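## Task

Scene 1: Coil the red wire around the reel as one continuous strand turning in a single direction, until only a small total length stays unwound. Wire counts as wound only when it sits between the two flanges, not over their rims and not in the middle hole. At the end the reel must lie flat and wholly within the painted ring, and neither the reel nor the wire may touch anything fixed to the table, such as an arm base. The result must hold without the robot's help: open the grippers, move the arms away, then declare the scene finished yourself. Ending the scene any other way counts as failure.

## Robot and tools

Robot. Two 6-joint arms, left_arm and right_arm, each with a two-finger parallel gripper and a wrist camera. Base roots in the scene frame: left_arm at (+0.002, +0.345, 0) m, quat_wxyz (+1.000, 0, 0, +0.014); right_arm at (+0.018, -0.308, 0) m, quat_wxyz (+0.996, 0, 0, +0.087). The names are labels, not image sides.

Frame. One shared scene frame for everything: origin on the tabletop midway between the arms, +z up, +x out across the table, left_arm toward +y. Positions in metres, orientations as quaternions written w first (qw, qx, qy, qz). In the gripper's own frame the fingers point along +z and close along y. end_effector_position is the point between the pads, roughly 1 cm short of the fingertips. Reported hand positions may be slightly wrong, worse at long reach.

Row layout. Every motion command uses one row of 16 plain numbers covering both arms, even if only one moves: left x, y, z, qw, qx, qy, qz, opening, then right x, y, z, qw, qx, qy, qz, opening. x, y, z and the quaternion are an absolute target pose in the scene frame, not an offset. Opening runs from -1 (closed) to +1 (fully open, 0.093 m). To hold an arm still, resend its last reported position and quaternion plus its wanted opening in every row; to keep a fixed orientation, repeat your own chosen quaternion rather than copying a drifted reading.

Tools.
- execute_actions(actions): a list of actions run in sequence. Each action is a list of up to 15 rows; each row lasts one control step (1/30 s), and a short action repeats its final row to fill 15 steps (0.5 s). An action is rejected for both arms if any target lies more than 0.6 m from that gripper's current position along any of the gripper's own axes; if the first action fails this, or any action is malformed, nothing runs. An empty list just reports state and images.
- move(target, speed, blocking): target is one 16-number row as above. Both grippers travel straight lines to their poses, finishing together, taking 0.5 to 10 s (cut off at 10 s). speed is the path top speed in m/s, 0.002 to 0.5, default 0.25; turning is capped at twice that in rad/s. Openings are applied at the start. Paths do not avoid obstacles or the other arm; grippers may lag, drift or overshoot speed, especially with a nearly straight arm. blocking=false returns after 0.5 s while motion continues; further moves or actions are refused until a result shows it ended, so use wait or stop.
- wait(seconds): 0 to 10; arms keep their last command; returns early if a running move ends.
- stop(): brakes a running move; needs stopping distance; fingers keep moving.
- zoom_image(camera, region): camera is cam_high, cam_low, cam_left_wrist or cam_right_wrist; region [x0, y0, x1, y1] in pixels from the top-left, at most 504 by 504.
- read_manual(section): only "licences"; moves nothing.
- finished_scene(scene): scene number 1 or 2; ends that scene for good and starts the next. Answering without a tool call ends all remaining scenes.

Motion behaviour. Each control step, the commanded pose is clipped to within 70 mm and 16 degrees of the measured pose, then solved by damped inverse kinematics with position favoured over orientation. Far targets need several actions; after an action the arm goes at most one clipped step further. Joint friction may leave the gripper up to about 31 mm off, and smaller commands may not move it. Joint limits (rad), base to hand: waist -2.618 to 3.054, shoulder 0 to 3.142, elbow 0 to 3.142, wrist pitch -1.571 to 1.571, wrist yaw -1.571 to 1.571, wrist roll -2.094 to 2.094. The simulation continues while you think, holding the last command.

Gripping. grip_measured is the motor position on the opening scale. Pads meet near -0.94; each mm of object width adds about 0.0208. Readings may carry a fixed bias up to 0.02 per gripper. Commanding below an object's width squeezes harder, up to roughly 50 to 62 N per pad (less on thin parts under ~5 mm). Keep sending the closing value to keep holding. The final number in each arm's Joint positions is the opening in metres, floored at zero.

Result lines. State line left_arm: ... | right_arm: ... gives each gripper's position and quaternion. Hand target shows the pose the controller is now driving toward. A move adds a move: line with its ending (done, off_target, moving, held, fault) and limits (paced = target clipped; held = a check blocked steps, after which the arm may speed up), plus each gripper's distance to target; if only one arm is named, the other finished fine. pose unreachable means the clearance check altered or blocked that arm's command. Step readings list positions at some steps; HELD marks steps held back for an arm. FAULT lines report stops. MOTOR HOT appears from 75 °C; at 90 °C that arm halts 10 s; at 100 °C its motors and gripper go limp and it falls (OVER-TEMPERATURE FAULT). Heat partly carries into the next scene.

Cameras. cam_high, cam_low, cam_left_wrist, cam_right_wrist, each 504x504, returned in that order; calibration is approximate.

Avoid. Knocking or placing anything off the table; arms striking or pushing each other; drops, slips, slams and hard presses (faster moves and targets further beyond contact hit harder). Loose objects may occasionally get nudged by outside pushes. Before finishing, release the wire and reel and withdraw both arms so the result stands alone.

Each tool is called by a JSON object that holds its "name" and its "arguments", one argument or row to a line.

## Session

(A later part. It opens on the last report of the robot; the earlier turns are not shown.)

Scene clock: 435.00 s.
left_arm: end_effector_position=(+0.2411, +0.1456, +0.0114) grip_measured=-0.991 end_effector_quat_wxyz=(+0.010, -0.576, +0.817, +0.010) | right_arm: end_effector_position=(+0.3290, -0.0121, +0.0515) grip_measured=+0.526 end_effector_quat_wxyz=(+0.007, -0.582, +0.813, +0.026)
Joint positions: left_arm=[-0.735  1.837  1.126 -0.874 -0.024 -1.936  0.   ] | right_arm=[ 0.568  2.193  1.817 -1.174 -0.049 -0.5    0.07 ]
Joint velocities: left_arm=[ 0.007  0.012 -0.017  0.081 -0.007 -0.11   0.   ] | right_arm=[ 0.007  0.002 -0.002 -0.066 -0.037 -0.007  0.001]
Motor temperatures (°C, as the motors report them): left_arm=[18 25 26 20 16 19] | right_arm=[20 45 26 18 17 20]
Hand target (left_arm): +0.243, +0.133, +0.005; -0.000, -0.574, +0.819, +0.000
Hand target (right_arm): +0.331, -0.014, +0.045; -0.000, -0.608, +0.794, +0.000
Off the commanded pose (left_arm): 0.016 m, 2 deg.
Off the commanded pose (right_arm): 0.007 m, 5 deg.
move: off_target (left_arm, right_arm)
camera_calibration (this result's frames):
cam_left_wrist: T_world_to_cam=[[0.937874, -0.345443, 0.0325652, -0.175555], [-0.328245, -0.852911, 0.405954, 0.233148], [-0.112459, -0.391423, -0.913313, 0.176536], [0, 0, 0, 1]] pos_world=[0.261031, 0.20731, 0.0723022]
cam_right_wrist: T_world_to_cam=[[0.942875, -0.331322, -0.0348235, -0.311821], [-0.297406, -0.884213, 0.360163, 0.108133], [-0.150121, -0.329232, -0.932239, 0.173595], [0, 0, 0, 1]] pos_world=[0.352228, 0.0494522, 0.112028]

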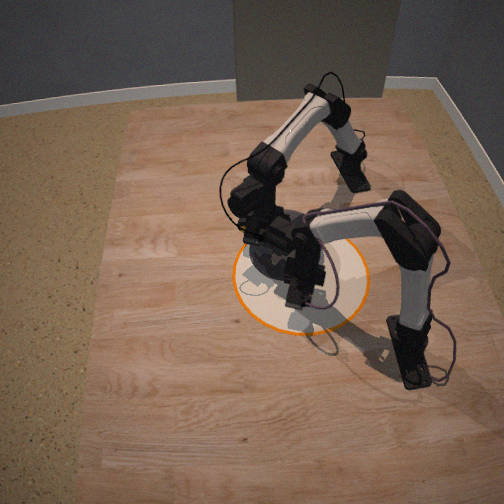

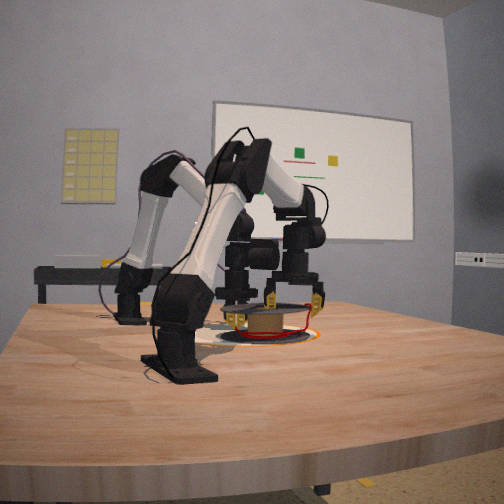

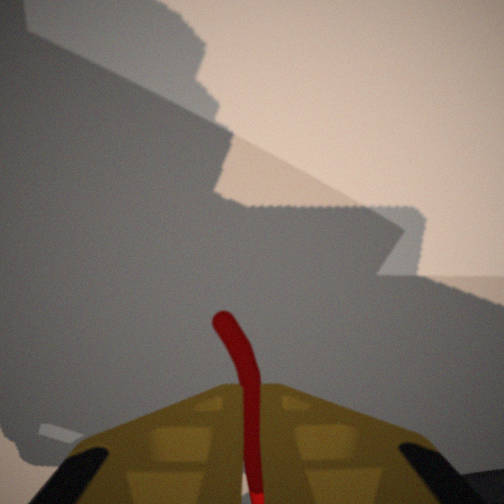

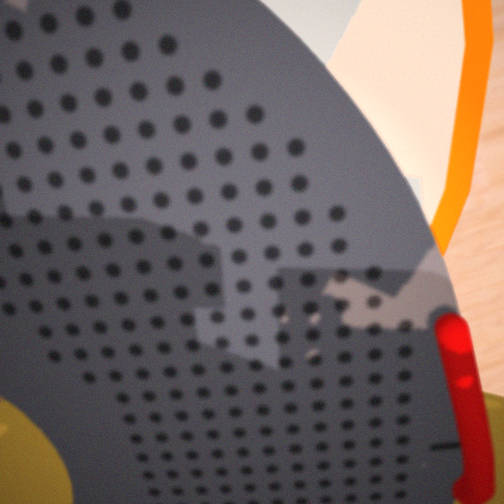

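{"name": "move", "arguments": {
  "target": [0.2411,0.1456,0.0114,0,0.574,-0.819,0,0.0, 0.329,-0.0121,0.047,0,-0.582,0.813,0,0.5],
  "speed": 0.2
}}

{"name": "move", "arguments": {
  "target": [0.20,0.24,0.12,0,0.574,-0.819,0,0.0, 0.329,-0.0121,0.047,0,-0.582,0.813,0,0.5],
  "speed": 0.3
}}

Scene clock: 436.43 s.
left_arm: end_effector_position=(+0.2263, +0.1532, +0.0130) grip_measured=-0.003 end_effector_quat_wxyz=(-0.010, -0.571, +0.820, +0.038) | right_arm: end_effector_position=(+0.3267, -0.0154, +0.0515) grip_measured=+0.526 end_effector_quat_wxyz=(-0.000, -0.576, +0.817, +0.021)
Joint positions: left_arm=[-0.734  1.834  1.126 -0.942  0.    -1.923  0.045] | right_arm=[ 0.569  2.193  1.817 -1.19  -0.041 -0.484  0.07 ]
Joint velocities: left_arm=[-0.002 -0.012 -0.017 -0.007  0.037  0.066  0.   ] | right_arm=[ 0.012 -0.007  0.007 -0.066  0.007 -0.037  0.001]
Motor temperatures (°C, as the motors report them): left_arm=[18 25 26 20 16 19] | right_arm=[20 45 26 18 18 20]
Hand target (left_arm): +0.241, +0.146, +0.013; +0.000, -0.574, +0.819, +0.001
Hand target (right_arm): +0.329, -0.012, +0.047; +0.001, -0.582, +0.813, +0.000
Off the commanded pose (left_arm): 0.017 m, 5 deg.
Off the commanded pose (right_arm): 0.006 m, 3 deg.
move: off_target (left_arm, right_arm)
camera_calibration (this result's frames):
cam_left_wrist: T_world_to_cam=[[0.933984, -0.355389, -0.0370385, -0.155833], [-0.310697, -0.858951, 0.407025, 0.231019], [-0.176467, -0.368648, -0.912666, 0.190251], [0, 0, 0, 1]] pos_world=[0.250895, 0.213189, 0.0738331]
cam_right_wrist: T_world_to_cam=[[0.937692, -0.345633, -0.0356682, -0.309238], [-0.307623, -0.873509, 0.377293, 0.107204], [-0.161561, -0.342812, -0.925407, 0.175345], [0, 0, 0, 1]] pos_world=[0.351277, 0.0468719, 0.110788]

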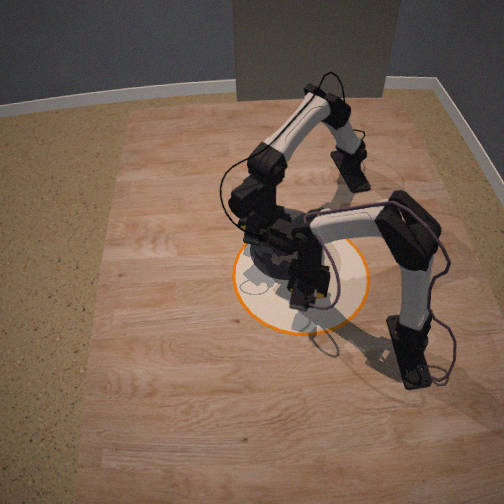

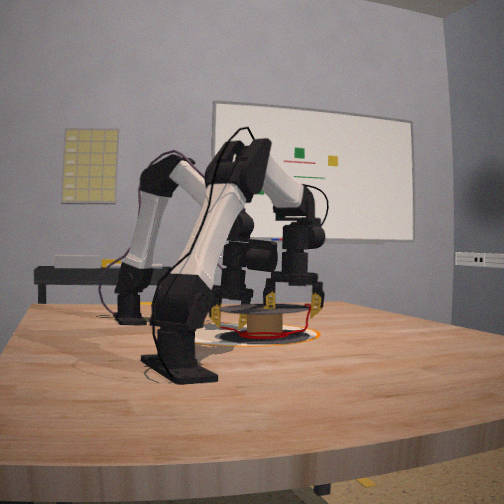

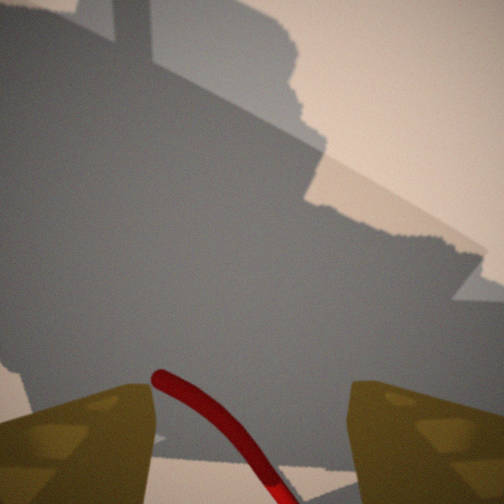

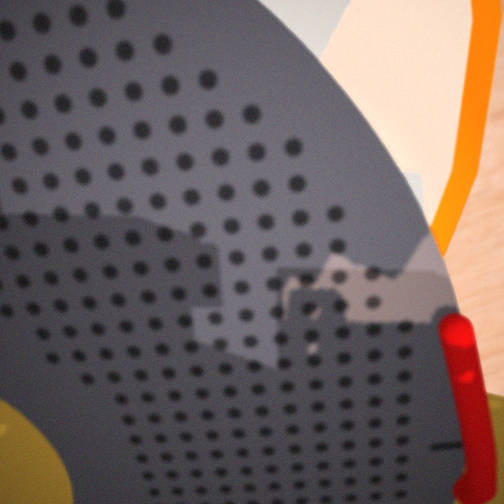

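Scene clock: 437.60 s.
left_arm: end_effector_position=(+0.2006, +0.2382, +0.1112) grip_measured=-0.002 end_effector_quat_wxyz=(-0.003, -0.573, +0.819, +0.006) | right_arm: end_effector_position=(+0.3253, -0.0140, +0.0515) grip_measured=+0.526 end_effector_quat_wxyz=(-0.001, -0.578, +0.816, +0.021)
Joint positions: left_arm=[-0.52   1.406  1.085 -1.262  0.    -1.713  0.045] | right_arm=[ 0.573  2.193  1.817 -1.191 -0.042 -0.484  0.07 ]
Joint velocities: left_arm=[ 0.007 -0.007 -0.002  0.022 -0.081 -0.007  0.   ] | right_arm=[ 0.012 -0.017 -0.012  0.051 -0.051 -0.022 -0.001]
Motor temperatures (°C, as the motors report them): left_arm=[18 25 26 20 16 19] | right_arm=[20 45 26 18 18 20]
Hand target (left_arm): +0.201, +0.240, +0.119; +0.000, -0.574, +0.819, -0.001
Hand target (right_arm): +0.329, -0.012, +0.047; +0.000, -0.582, +0.813, +0.000
Off the commanded pose (left_arm): 0.009 m, 1 deg.
Off the commanded pose (right_arm): 0.006 m, 3 deg.
move: off_target (right_arm)
camera_calibration (this result's frames):
cam_left_wrist: T_world_to_cam=[[0.93607, -0.35093, 0.0249208, -0.106326], [-0.326971, -0.841641, 0.429803, 0.252715], [-0.129856, -0.410474, -0.902579, 0.30618], [0, 0, 0, 1]] pos_world=[0.221919, 0.301062, 0.170384]
cam_right_wrist: T_world_to_cam=[[0.939097, -0.341669, -0.0368597, -0.307765], [-0.303552, -0.875013, 0.377106, 0.106623], [-0.161098, -0.342951, -0.925436, 0.17544], [0, 0, 0, 1]] pos_world=[0.349649, 0.0483098, 0.110806]

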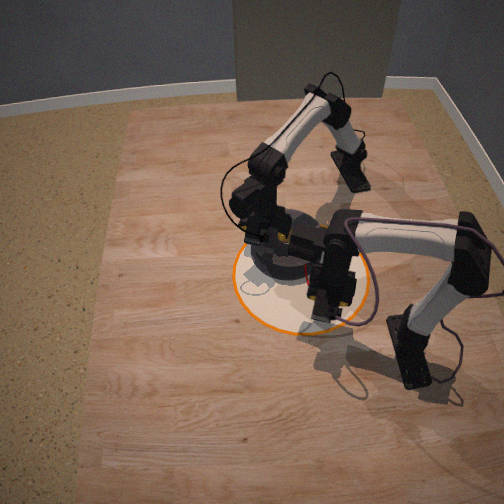

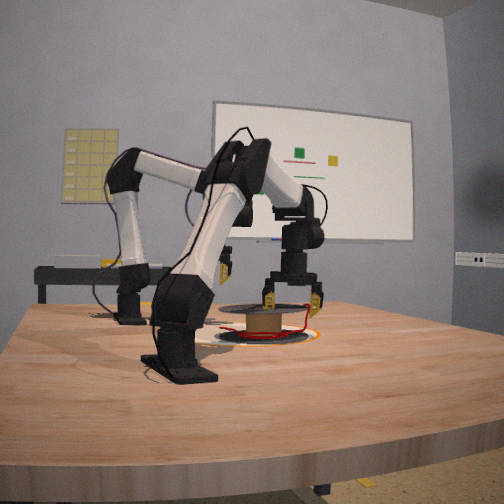

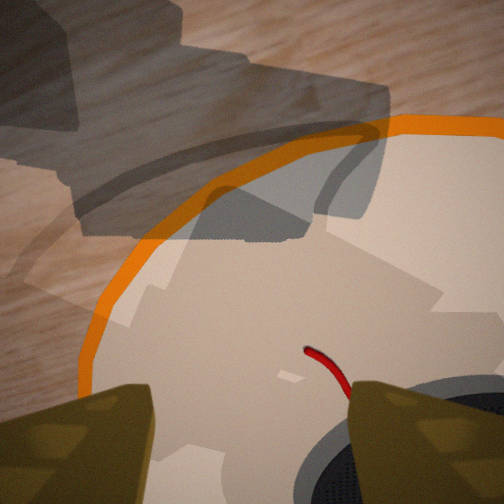

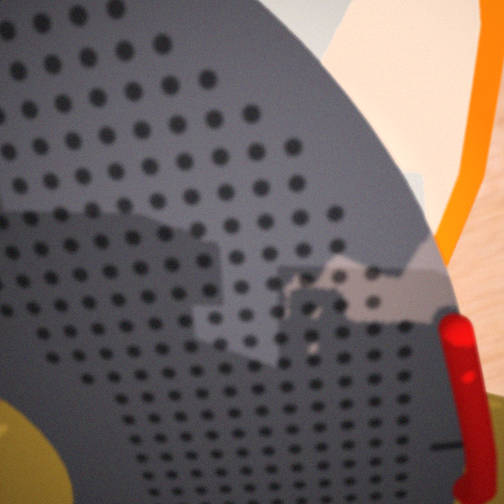

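{"name": "zoom_image", "arguments": {
  "camera": "cam_low",
  "region": [200,280,340,360]
}}

{"name": "zoom_image", "arguments": {
  "camera": "cam_high",
  "region": [220,190,380,340]
}}

Region (200, 280, 340, 360) of cam_low's 504x504 image, scaled by 3.600, with more detail than that image has; it fills the top 288 rows of this view, and the rest is white.

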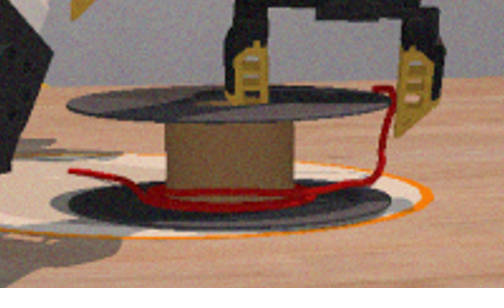

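Region (220, 190, 380, 340) of cam_high's 504x504 image, scaled by 3.150, with more detail than that image has; it fills the top 472 rows of this view, and the rest is white.

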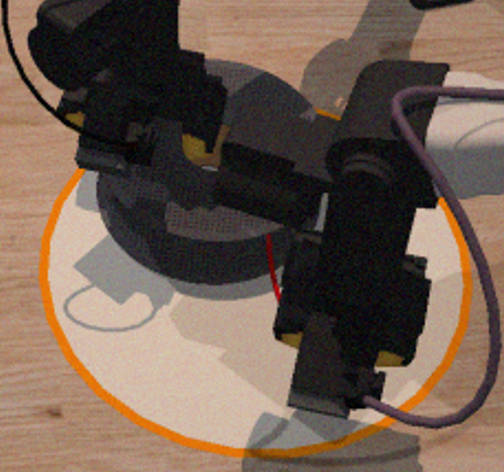

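{"name": "move", "arguments": {
  "target": [0.10,0.14,0.10,0.444,0.244,0.853,-0.127,-0.3, 0.325,0.026,0.045,0,-0.843,0.537,0,0.5],
  "speed": 0.25
}}

Scene clock: 447.13 s.
left_arm: end_effector_position=(+0.1006, +0.1444, +0.0951) grip_measured=-0.298 end_effector_quat_wxyz=(+0.433, +0.251, +0.858, -0.114) | right_arm: end_effector_position=(+0.3125, +0.0212, +0.0499) grip_measured=+0.526 end_effector_quat_wxyz=(+0.011, +0.834, -0.551, -0.029)
Joint positions: left_arm=[-1.729  0.874  0.415 -0.62  -0.824 -0.913  0.031] | right_arm=[ 0.647  2.306  1.997 -1.292 -0.053 -1.154  0.07 ]
Joint velocities: left_arm=[-0.022 -0.002  0.002 -0.066 -0.007  0.066 -0.   ] | right_arm=[ 0.002  0.002 -0.012 -0.022 -0.022 -0.007 -0.001]
Motor temperatures (°C, as the motors report them): left_arm=[18 25 27 21 16 19] | right_arm=[20 45 26 18 18 20]
Hand target (left_arm): +0.101, +0.144, +0.097; +0.441, +0.248, +0.853, -0.124
Hand target (right_arm): +0.325, +0.025, +0.045; +0.001, +0.843, -0.538, +0.001
Off the commanded pose (left_arm): 0.007 m, 2 deg.
Off the commanded pose (right_arm): 0.014 m, 4 deg.
move: off_target (right_arm)
camera_calibration (this result's frames):
cam_left_wrist: T_world_to_cam=[[-0.560076, -0.828414, -0.00676773, 0.177184], [-0.732037, 0.498709, -0.464124, 0.0802691], [0.387862, -0.25499, -0.885744, 0.164053], [0, 0, 0, 1]] pos_world=[0.0943666, 0.148583, 0.183763]
cam_right_wrist: T_world_to_cam=[[0.92197, 0.383878, -0.0510661, -0.293142], [0.375027, -0.852168, 0.364917, -0.0777965], [0.0965667, -0.355594, -0.929639, 0.103926], [0, 0, 0, 1]] pos_world=[0.289409, 0.0831906, 0.110033]

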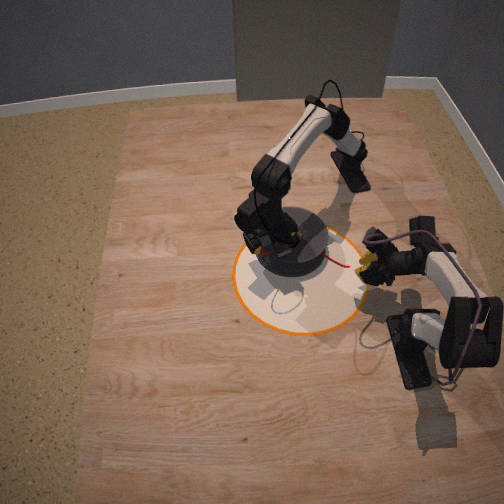

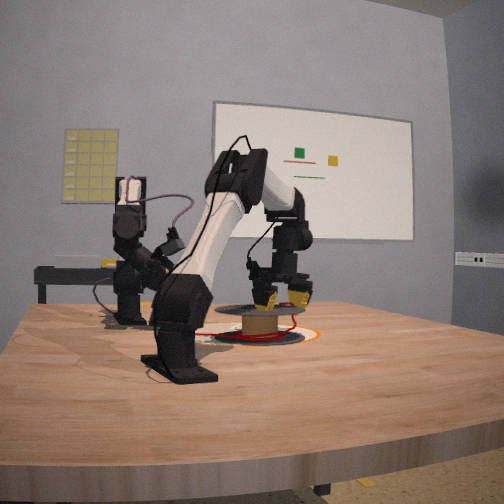

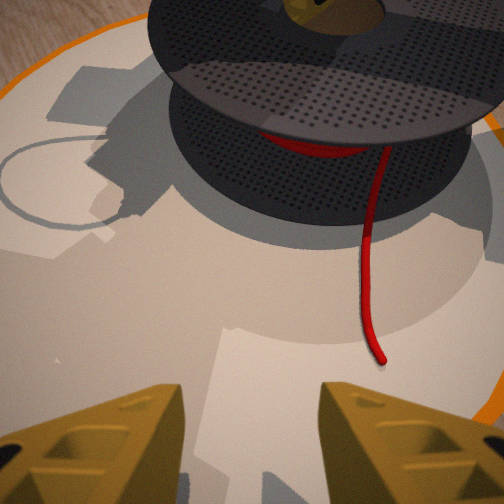

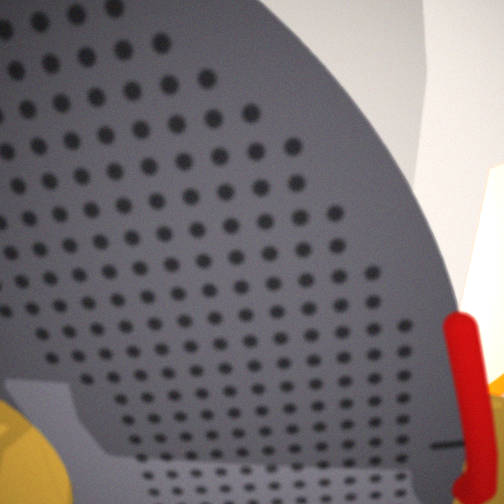

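{"name": "move", "arguments": {
  "target": [0.130,0.050,0.055,0.444,0.244,0.853,-0.127,-0.3, 0.3125,0.0212,0.047,0,0.834,-0.551,0,0.5],
  "speed": 0.25
}}

Scene clock: 450.50 s.
left_arm: end_effector_position=(+0.1265, +0.0566, +0.0565) grip_measured=-0.298 end_effector_quat_wxyz=(+0.445, +0.246, +0.852, -0.122) | right_arm: end_effector_position=(+0.3067, +0.0175, +0.0489) grip_measured=+0.526 end_effector_quat_wxyz=(+0.017, +0.832, -0.554, -0.024)
Joint positions: left_arm=[-1.568  1.41   0.469  0.034 -0.755 -0.706  0.031] | right_arm=[ 0.655  2.287  1.961 -1.286 -0.043 -1.139  0.07 ]
Joint velocities: left_arm=[-0.022 -0.002  0.007 -0.007  0.037 -0.007  0.001] | right_arm=[-0.012 -0.007 -0.002 -0.051 -0.007  0.007  0.   ]
Motor temperatures (°C, as the motors report them): left_arm=[18 25 27 21 16 19] | right_arm=[20 45 26 18 18 20]
Hand target (left_arm): +0.128, +0.050, +0.057; +0.444, +0.244, +0.852, -0.128
Hand target (right_arm): +0.312, +0.021, +0.047; +0.002, +0.834, -0.551, -0.001
Off the commanded pose (left_arm): 0.008 m, 1 deg.
Off the commanded pose (right_arm): 0.007 m, 3 deg.
move: off_target (right_arm)
camera_calibration (this result's frames):
cam_left_wrist: T_world_to_cam=[[-0.558724, -0.829349, 0.00280593, 0.118062], [-0.722965, 0.48539, -0.491649, 0.126197], [0.406386, -0.276724, -0.870789, 0.0954869], [0, 0, 0, 1]] pos_world=[0.118396, 0.0630829, 0.144862]
cam_right_wrist: T_world_to_cam=[[0.924731, 0.37635, -0.0568574, -0.286825], [0.368795, -0.848999, 0.378406, -0.0771895], [0.0941413, -0.370893, -0.923892, 0.102943], [0, 0, 0, 1]] pos_world=[0.284012, 0.0805939, 0.108009]

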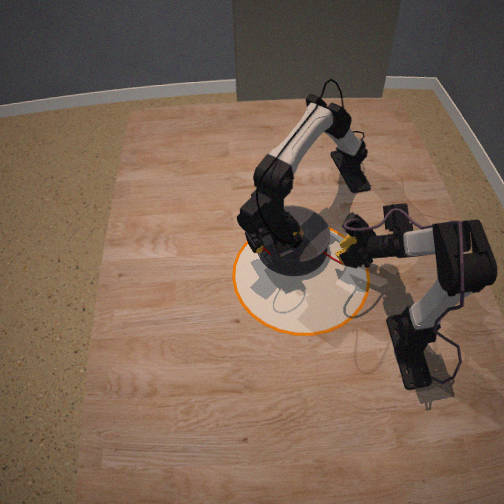

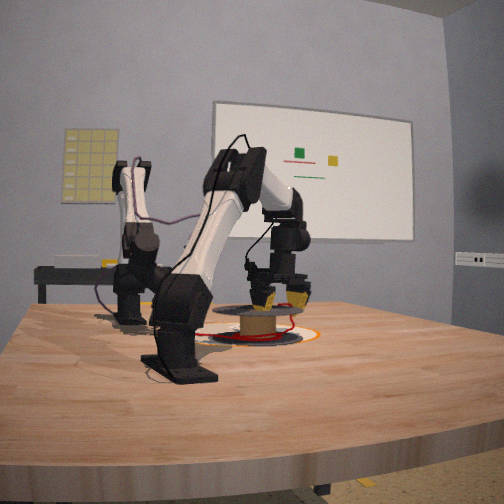

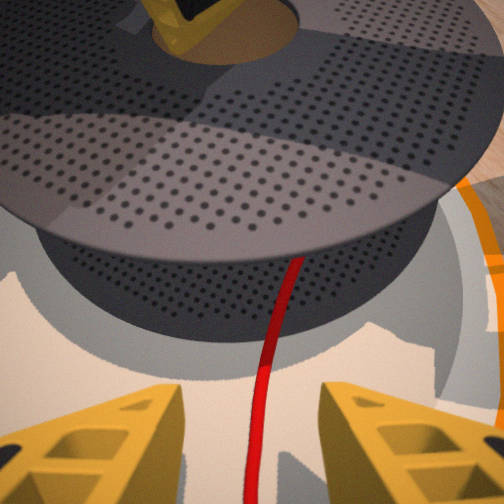

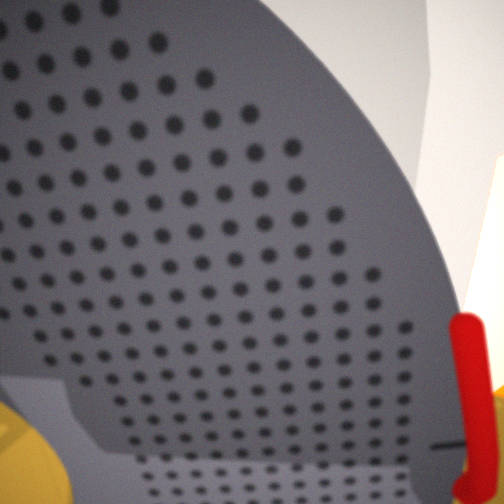

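{"name": "move", "arguments": {
  "target": [0.128,0.054,0.006,0.444,0.244,0.853,-0.127,-0.3, 0.3125,0.0212,0.047,0,0.834,-0.551,0,0.5],
  "speed": 0.15
}}

Scene clock: 452.00 s.
left_arm: end_effector_position=(+0.1271, +0.0499, +0.0150) grip_measured=-0.298 end_effector_quat_wxyz=(+0.449, +0.239, +0.851, -0.133) | right_arm: end_effector_position=(+0.3061, +0.0175, +0.0489) grip_measured=+0.526 end_effector_quat_wxyz=(+0.018, +0.832, -0.554, -0.026)
Joint positions: left_arm=[-1.567  1.626  0.399  0.344 -0.756 -0.708  0.031] | right_arm=[ 0.655  2.287  1.961 -1.287 -0.045 -1.138  0.07 ]
Joint velocities: left_arm=[-0.007  0.017 -0.007 -0.022  0.022 -0.037  0.001] | right_arm=[ 0.007 -0.007  0.007 -0.007 -0.022  0.007  0.001]
Motor temperatures (°C, as the motors report them): left_arm=[18 24 27 21 16 19] | right_arm=[20 46 26 18 18 20]
Hand target (left_arm): +0.128, +0.054, +0.007; +0.444, +0.244, +0.853, -0.127
Hand target (right_arm): +0.312, +0.021, +0.047; +0.002, +0.834, -0.551, -0.001
Off the commanded pose (left_arm): 0.010 m, 1 deg.
Off the commanded pose (right_arm): 0.008 m, 4 deg.
move: off_target (right_arm)
camera_calibration (this result's frames):
cam_left_wrist: T_world_to_cam=[[-0.556486, -0.830505, 0.0241706, 0.112419], [-0.723992, 0.470433, -0.504509, 0.110558], [0.407627, -0.298251, -0.863068, 0.0579841], [0, 0, 0, 1]] pos_world=[0.118967, 0.0586482, 0.103105]
cam_right_wrist: T_world_to_cam=[[0.924753, 0.375932, -0.0592205, -0.28621], [0.369416, -0.849325, 0.377067, -0.0771341], [0.0914542, -0.370571, -0.924291, 0.103856], [0, 0, 0, 1]] pos_world=[0.28367, 0.0805695, 0.108128]

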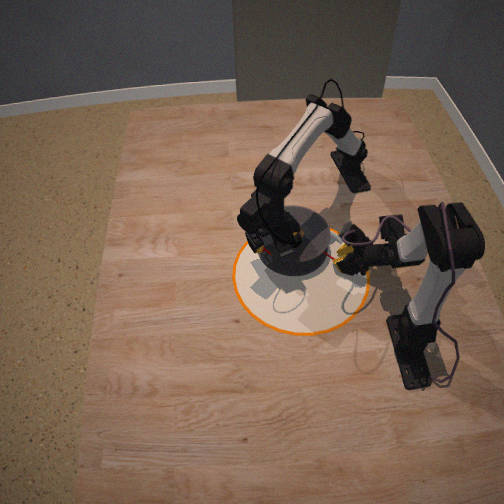

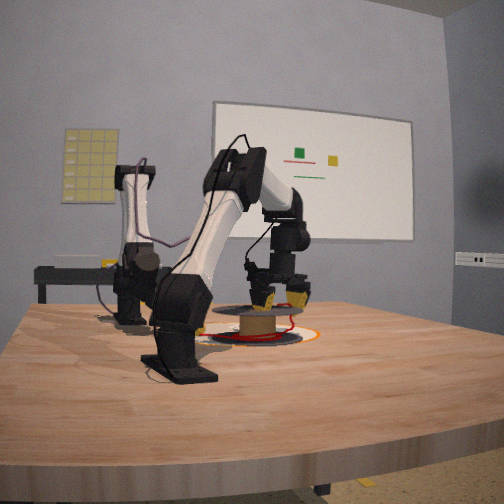

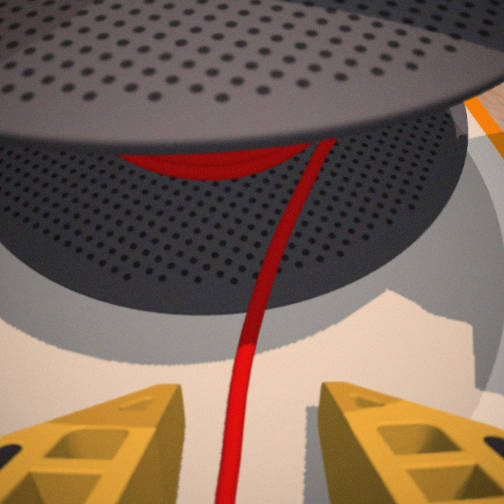

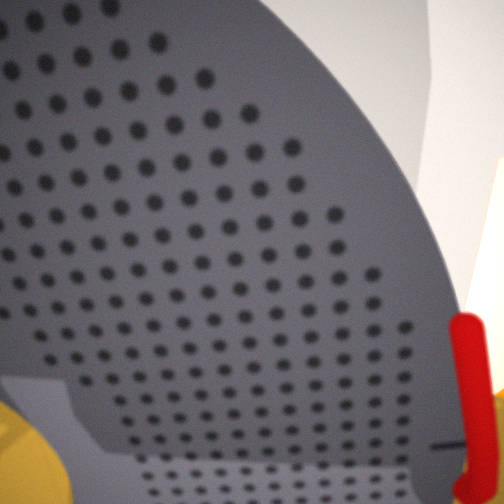

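{"name": "move", "arguments": {
  "target": [0.146,0.040,0.008,0.444,0.244,0.853,-0.127,-0.7, 0.3125,0.0212,0.047,0,0.834,-0.551,0,0.5],
  "speed": 0.1
}}

Scene clock: 453.27 s.
left_arm: end_effector_position=(+0.1448, +0.0457, +0.0123) grip_measured=-0.698 end_effector_quat_wxyz=(+0.451, +0.240, +0.851, -0.123) | right_arm: end_effector_position=(+0.3060, +0.0174, +0.0489) grip_measured=+0.526 end_effector_quat_wxyz=(+0.018, +0.832, -0.554, -0.026)
Joint positions: left_arm=[-1.496  1.667  0.416  0.402 -0.723 -0.636  0.012] | right_arm=[ 0.655  2.287  1.961 -1.288 -0.046 -1.138  0.07 ]
Joint velocities: left_arm=[ 0.012  0.007 -0.002 -0.007 -0.037 -0.037  0.   ] | right_arm=[-0.007  0.002  0.007  0.007 -0.037  0.022  0.   ]
Motor temperatures (°C, as the motors report them): left_arm=[18 24 27 21 16 19] | right_arm=[20 46 26 18 18 20]
Hand target (left_arm): +0.145, +0.040, +0.008; +0.444, +0.244, +0.853, -0.127
Hand target (right_arm): +0.312, +0.021, +0.047; +0.002, +0.834, -0.551, -0.001
Off the commanded pose (left_arm): 0.007 m, 1 deg.
Off the commanded pose (right_arm): 0.008 m, 4 deg.
move: off_target (right_arm)
camera_calibration (this result's frames):
cam_left_wrist: T_world_to_cam=[[-0.549663, -0.835358, 0.00691697, 0.118282], [-0.723848, 0.472123, -0.503134, 0.123769], [0.417032, -0.281561, -0.86418, 0.045119], [0, 0, 0, 1]] pos_world=[0.135789, 0.0530774, 0.100445]
cam_right_wrist: T_world_to_cam=[[0.924727, 0.375916, -0.0597276, -0.286066], [0.369605, -0.849322, 0.376888, -0.0771663], [0.0909501, -0.370594, -0.924331, 0.104019], [0, 0, 0, 1]] pos_world=[0.283593, 0.0805466, 0.108145]

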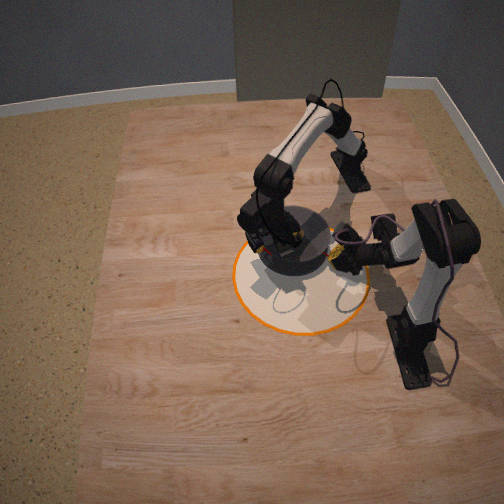

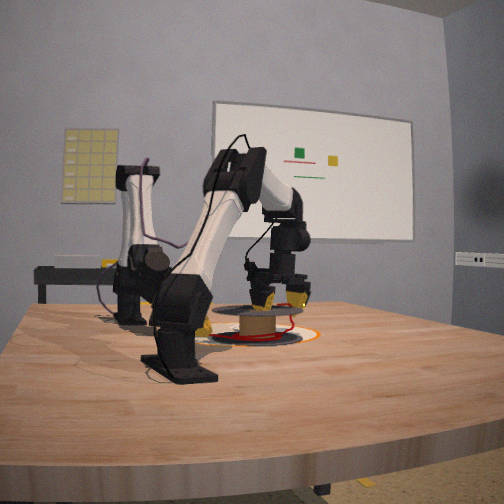

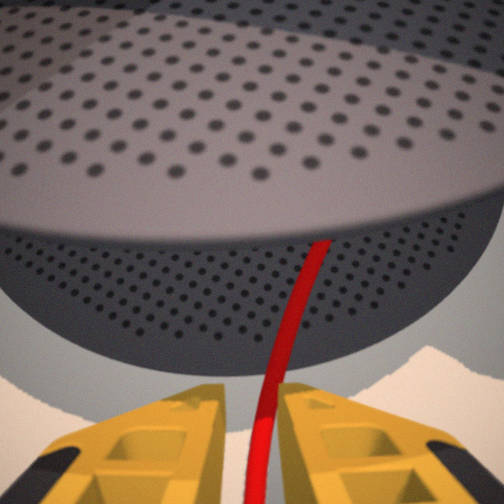

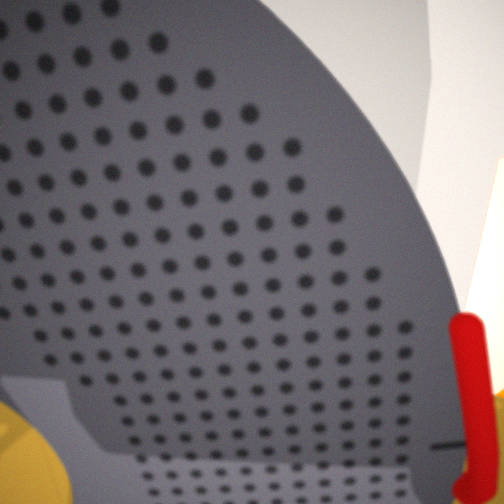

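{"name": "move", "arguments": {
  "target": [0.146,0.040,0.008,0.444,0.244,0.853,-0.127,-0.7, 0.299,0.036,0.047,0,0.906,-0.423,0,0.5],
  "speed": 0.15
}}

Scene clock: 455.93 s.
left_arm: end_effector_position=(+0.1447, +0.0448, +0.0123) grip_measured=-0.698 end_effector_quat_wxyz=(+0.450, +0.241, +0.851, -0.125) | right_arm: end_effector_position=(+0.2887, +0.0316, +0.0490) grip_measured=+0.526 end_effector_quat_wxyz=(+0.016, +0.897, -0.440, -0.028)
Joint positions: left_arm=[-1.495  1.668  0.416  0.407 -0.717 -0.631  0.012] | right_arm=[ 0.706  2.287  1.961 -1.289 -0.048 -1.35   0.07 ]
Joint velocities: left_arm=[-0.002 -0.007 -0.002 -0.066 -0.007 -0.037 -0.001] | right_arm=[ 0.002 -0.007 -0.007  0.051 -0.051 -0.007 -0.   ]
Motor temperatures (°C, as the motors report them): left_arm=[18 24 26 22 16 19] | right_arm=[20 46 26 18 18 20]
Hand target (left_arm): +0.146, +0.040, +0.008; +0.444, +0.244, +0.853, -0.127
Hand target (right_arm): +0.299, +0.036, +0.047; +0.002, +0.906, -0.424, +0.000
Off the commanded pose (left_arm): 0.007 m, 1 deg.
Off the commanded pose (right_arm): 0.011 m, 4 deg.
move: off_target (right_arm)
camera_calibration (this result's frames):
cam_left_wrist: T_world_to_cam=[[-0.55355, -0.832766, 0.00907869, 0.117911], [-0.722474, 0.474758, -0.50263, 0.123894], [0.414263, -0.28479, -0.864454, 0.045484], [0, 0, 0, 1]] pos_world=[0.135937, 0.0523259, 0.100521]
cam_right_wrist: T_world_to_cam=[[0.79558, 0.603328, -0.0551978, -0.245512], [0.578591, -0.729607, 0.364561, -0.122279], [0.179678, -0.321975, -0.929542, 0.083965], [0, 0, 0, 1]] pos_world=[0.250987, 0.085943, 0.109076]

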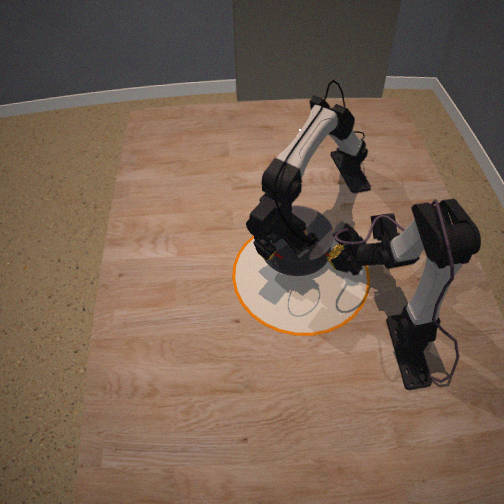

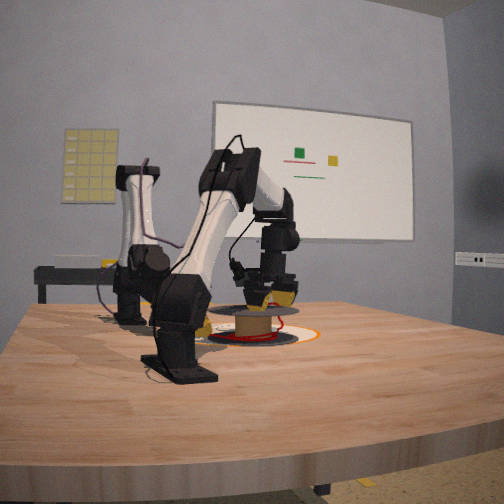

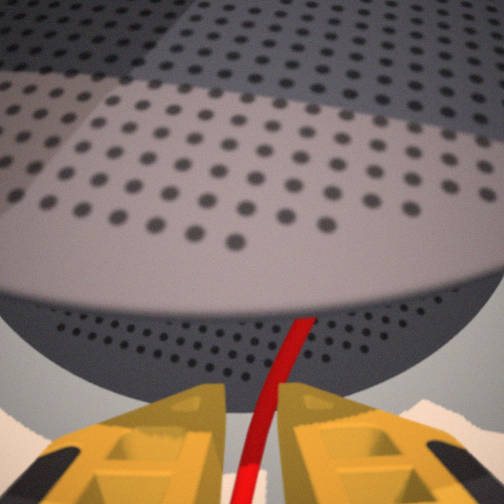

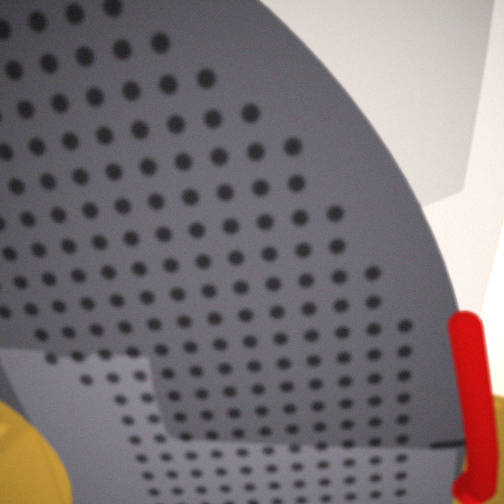

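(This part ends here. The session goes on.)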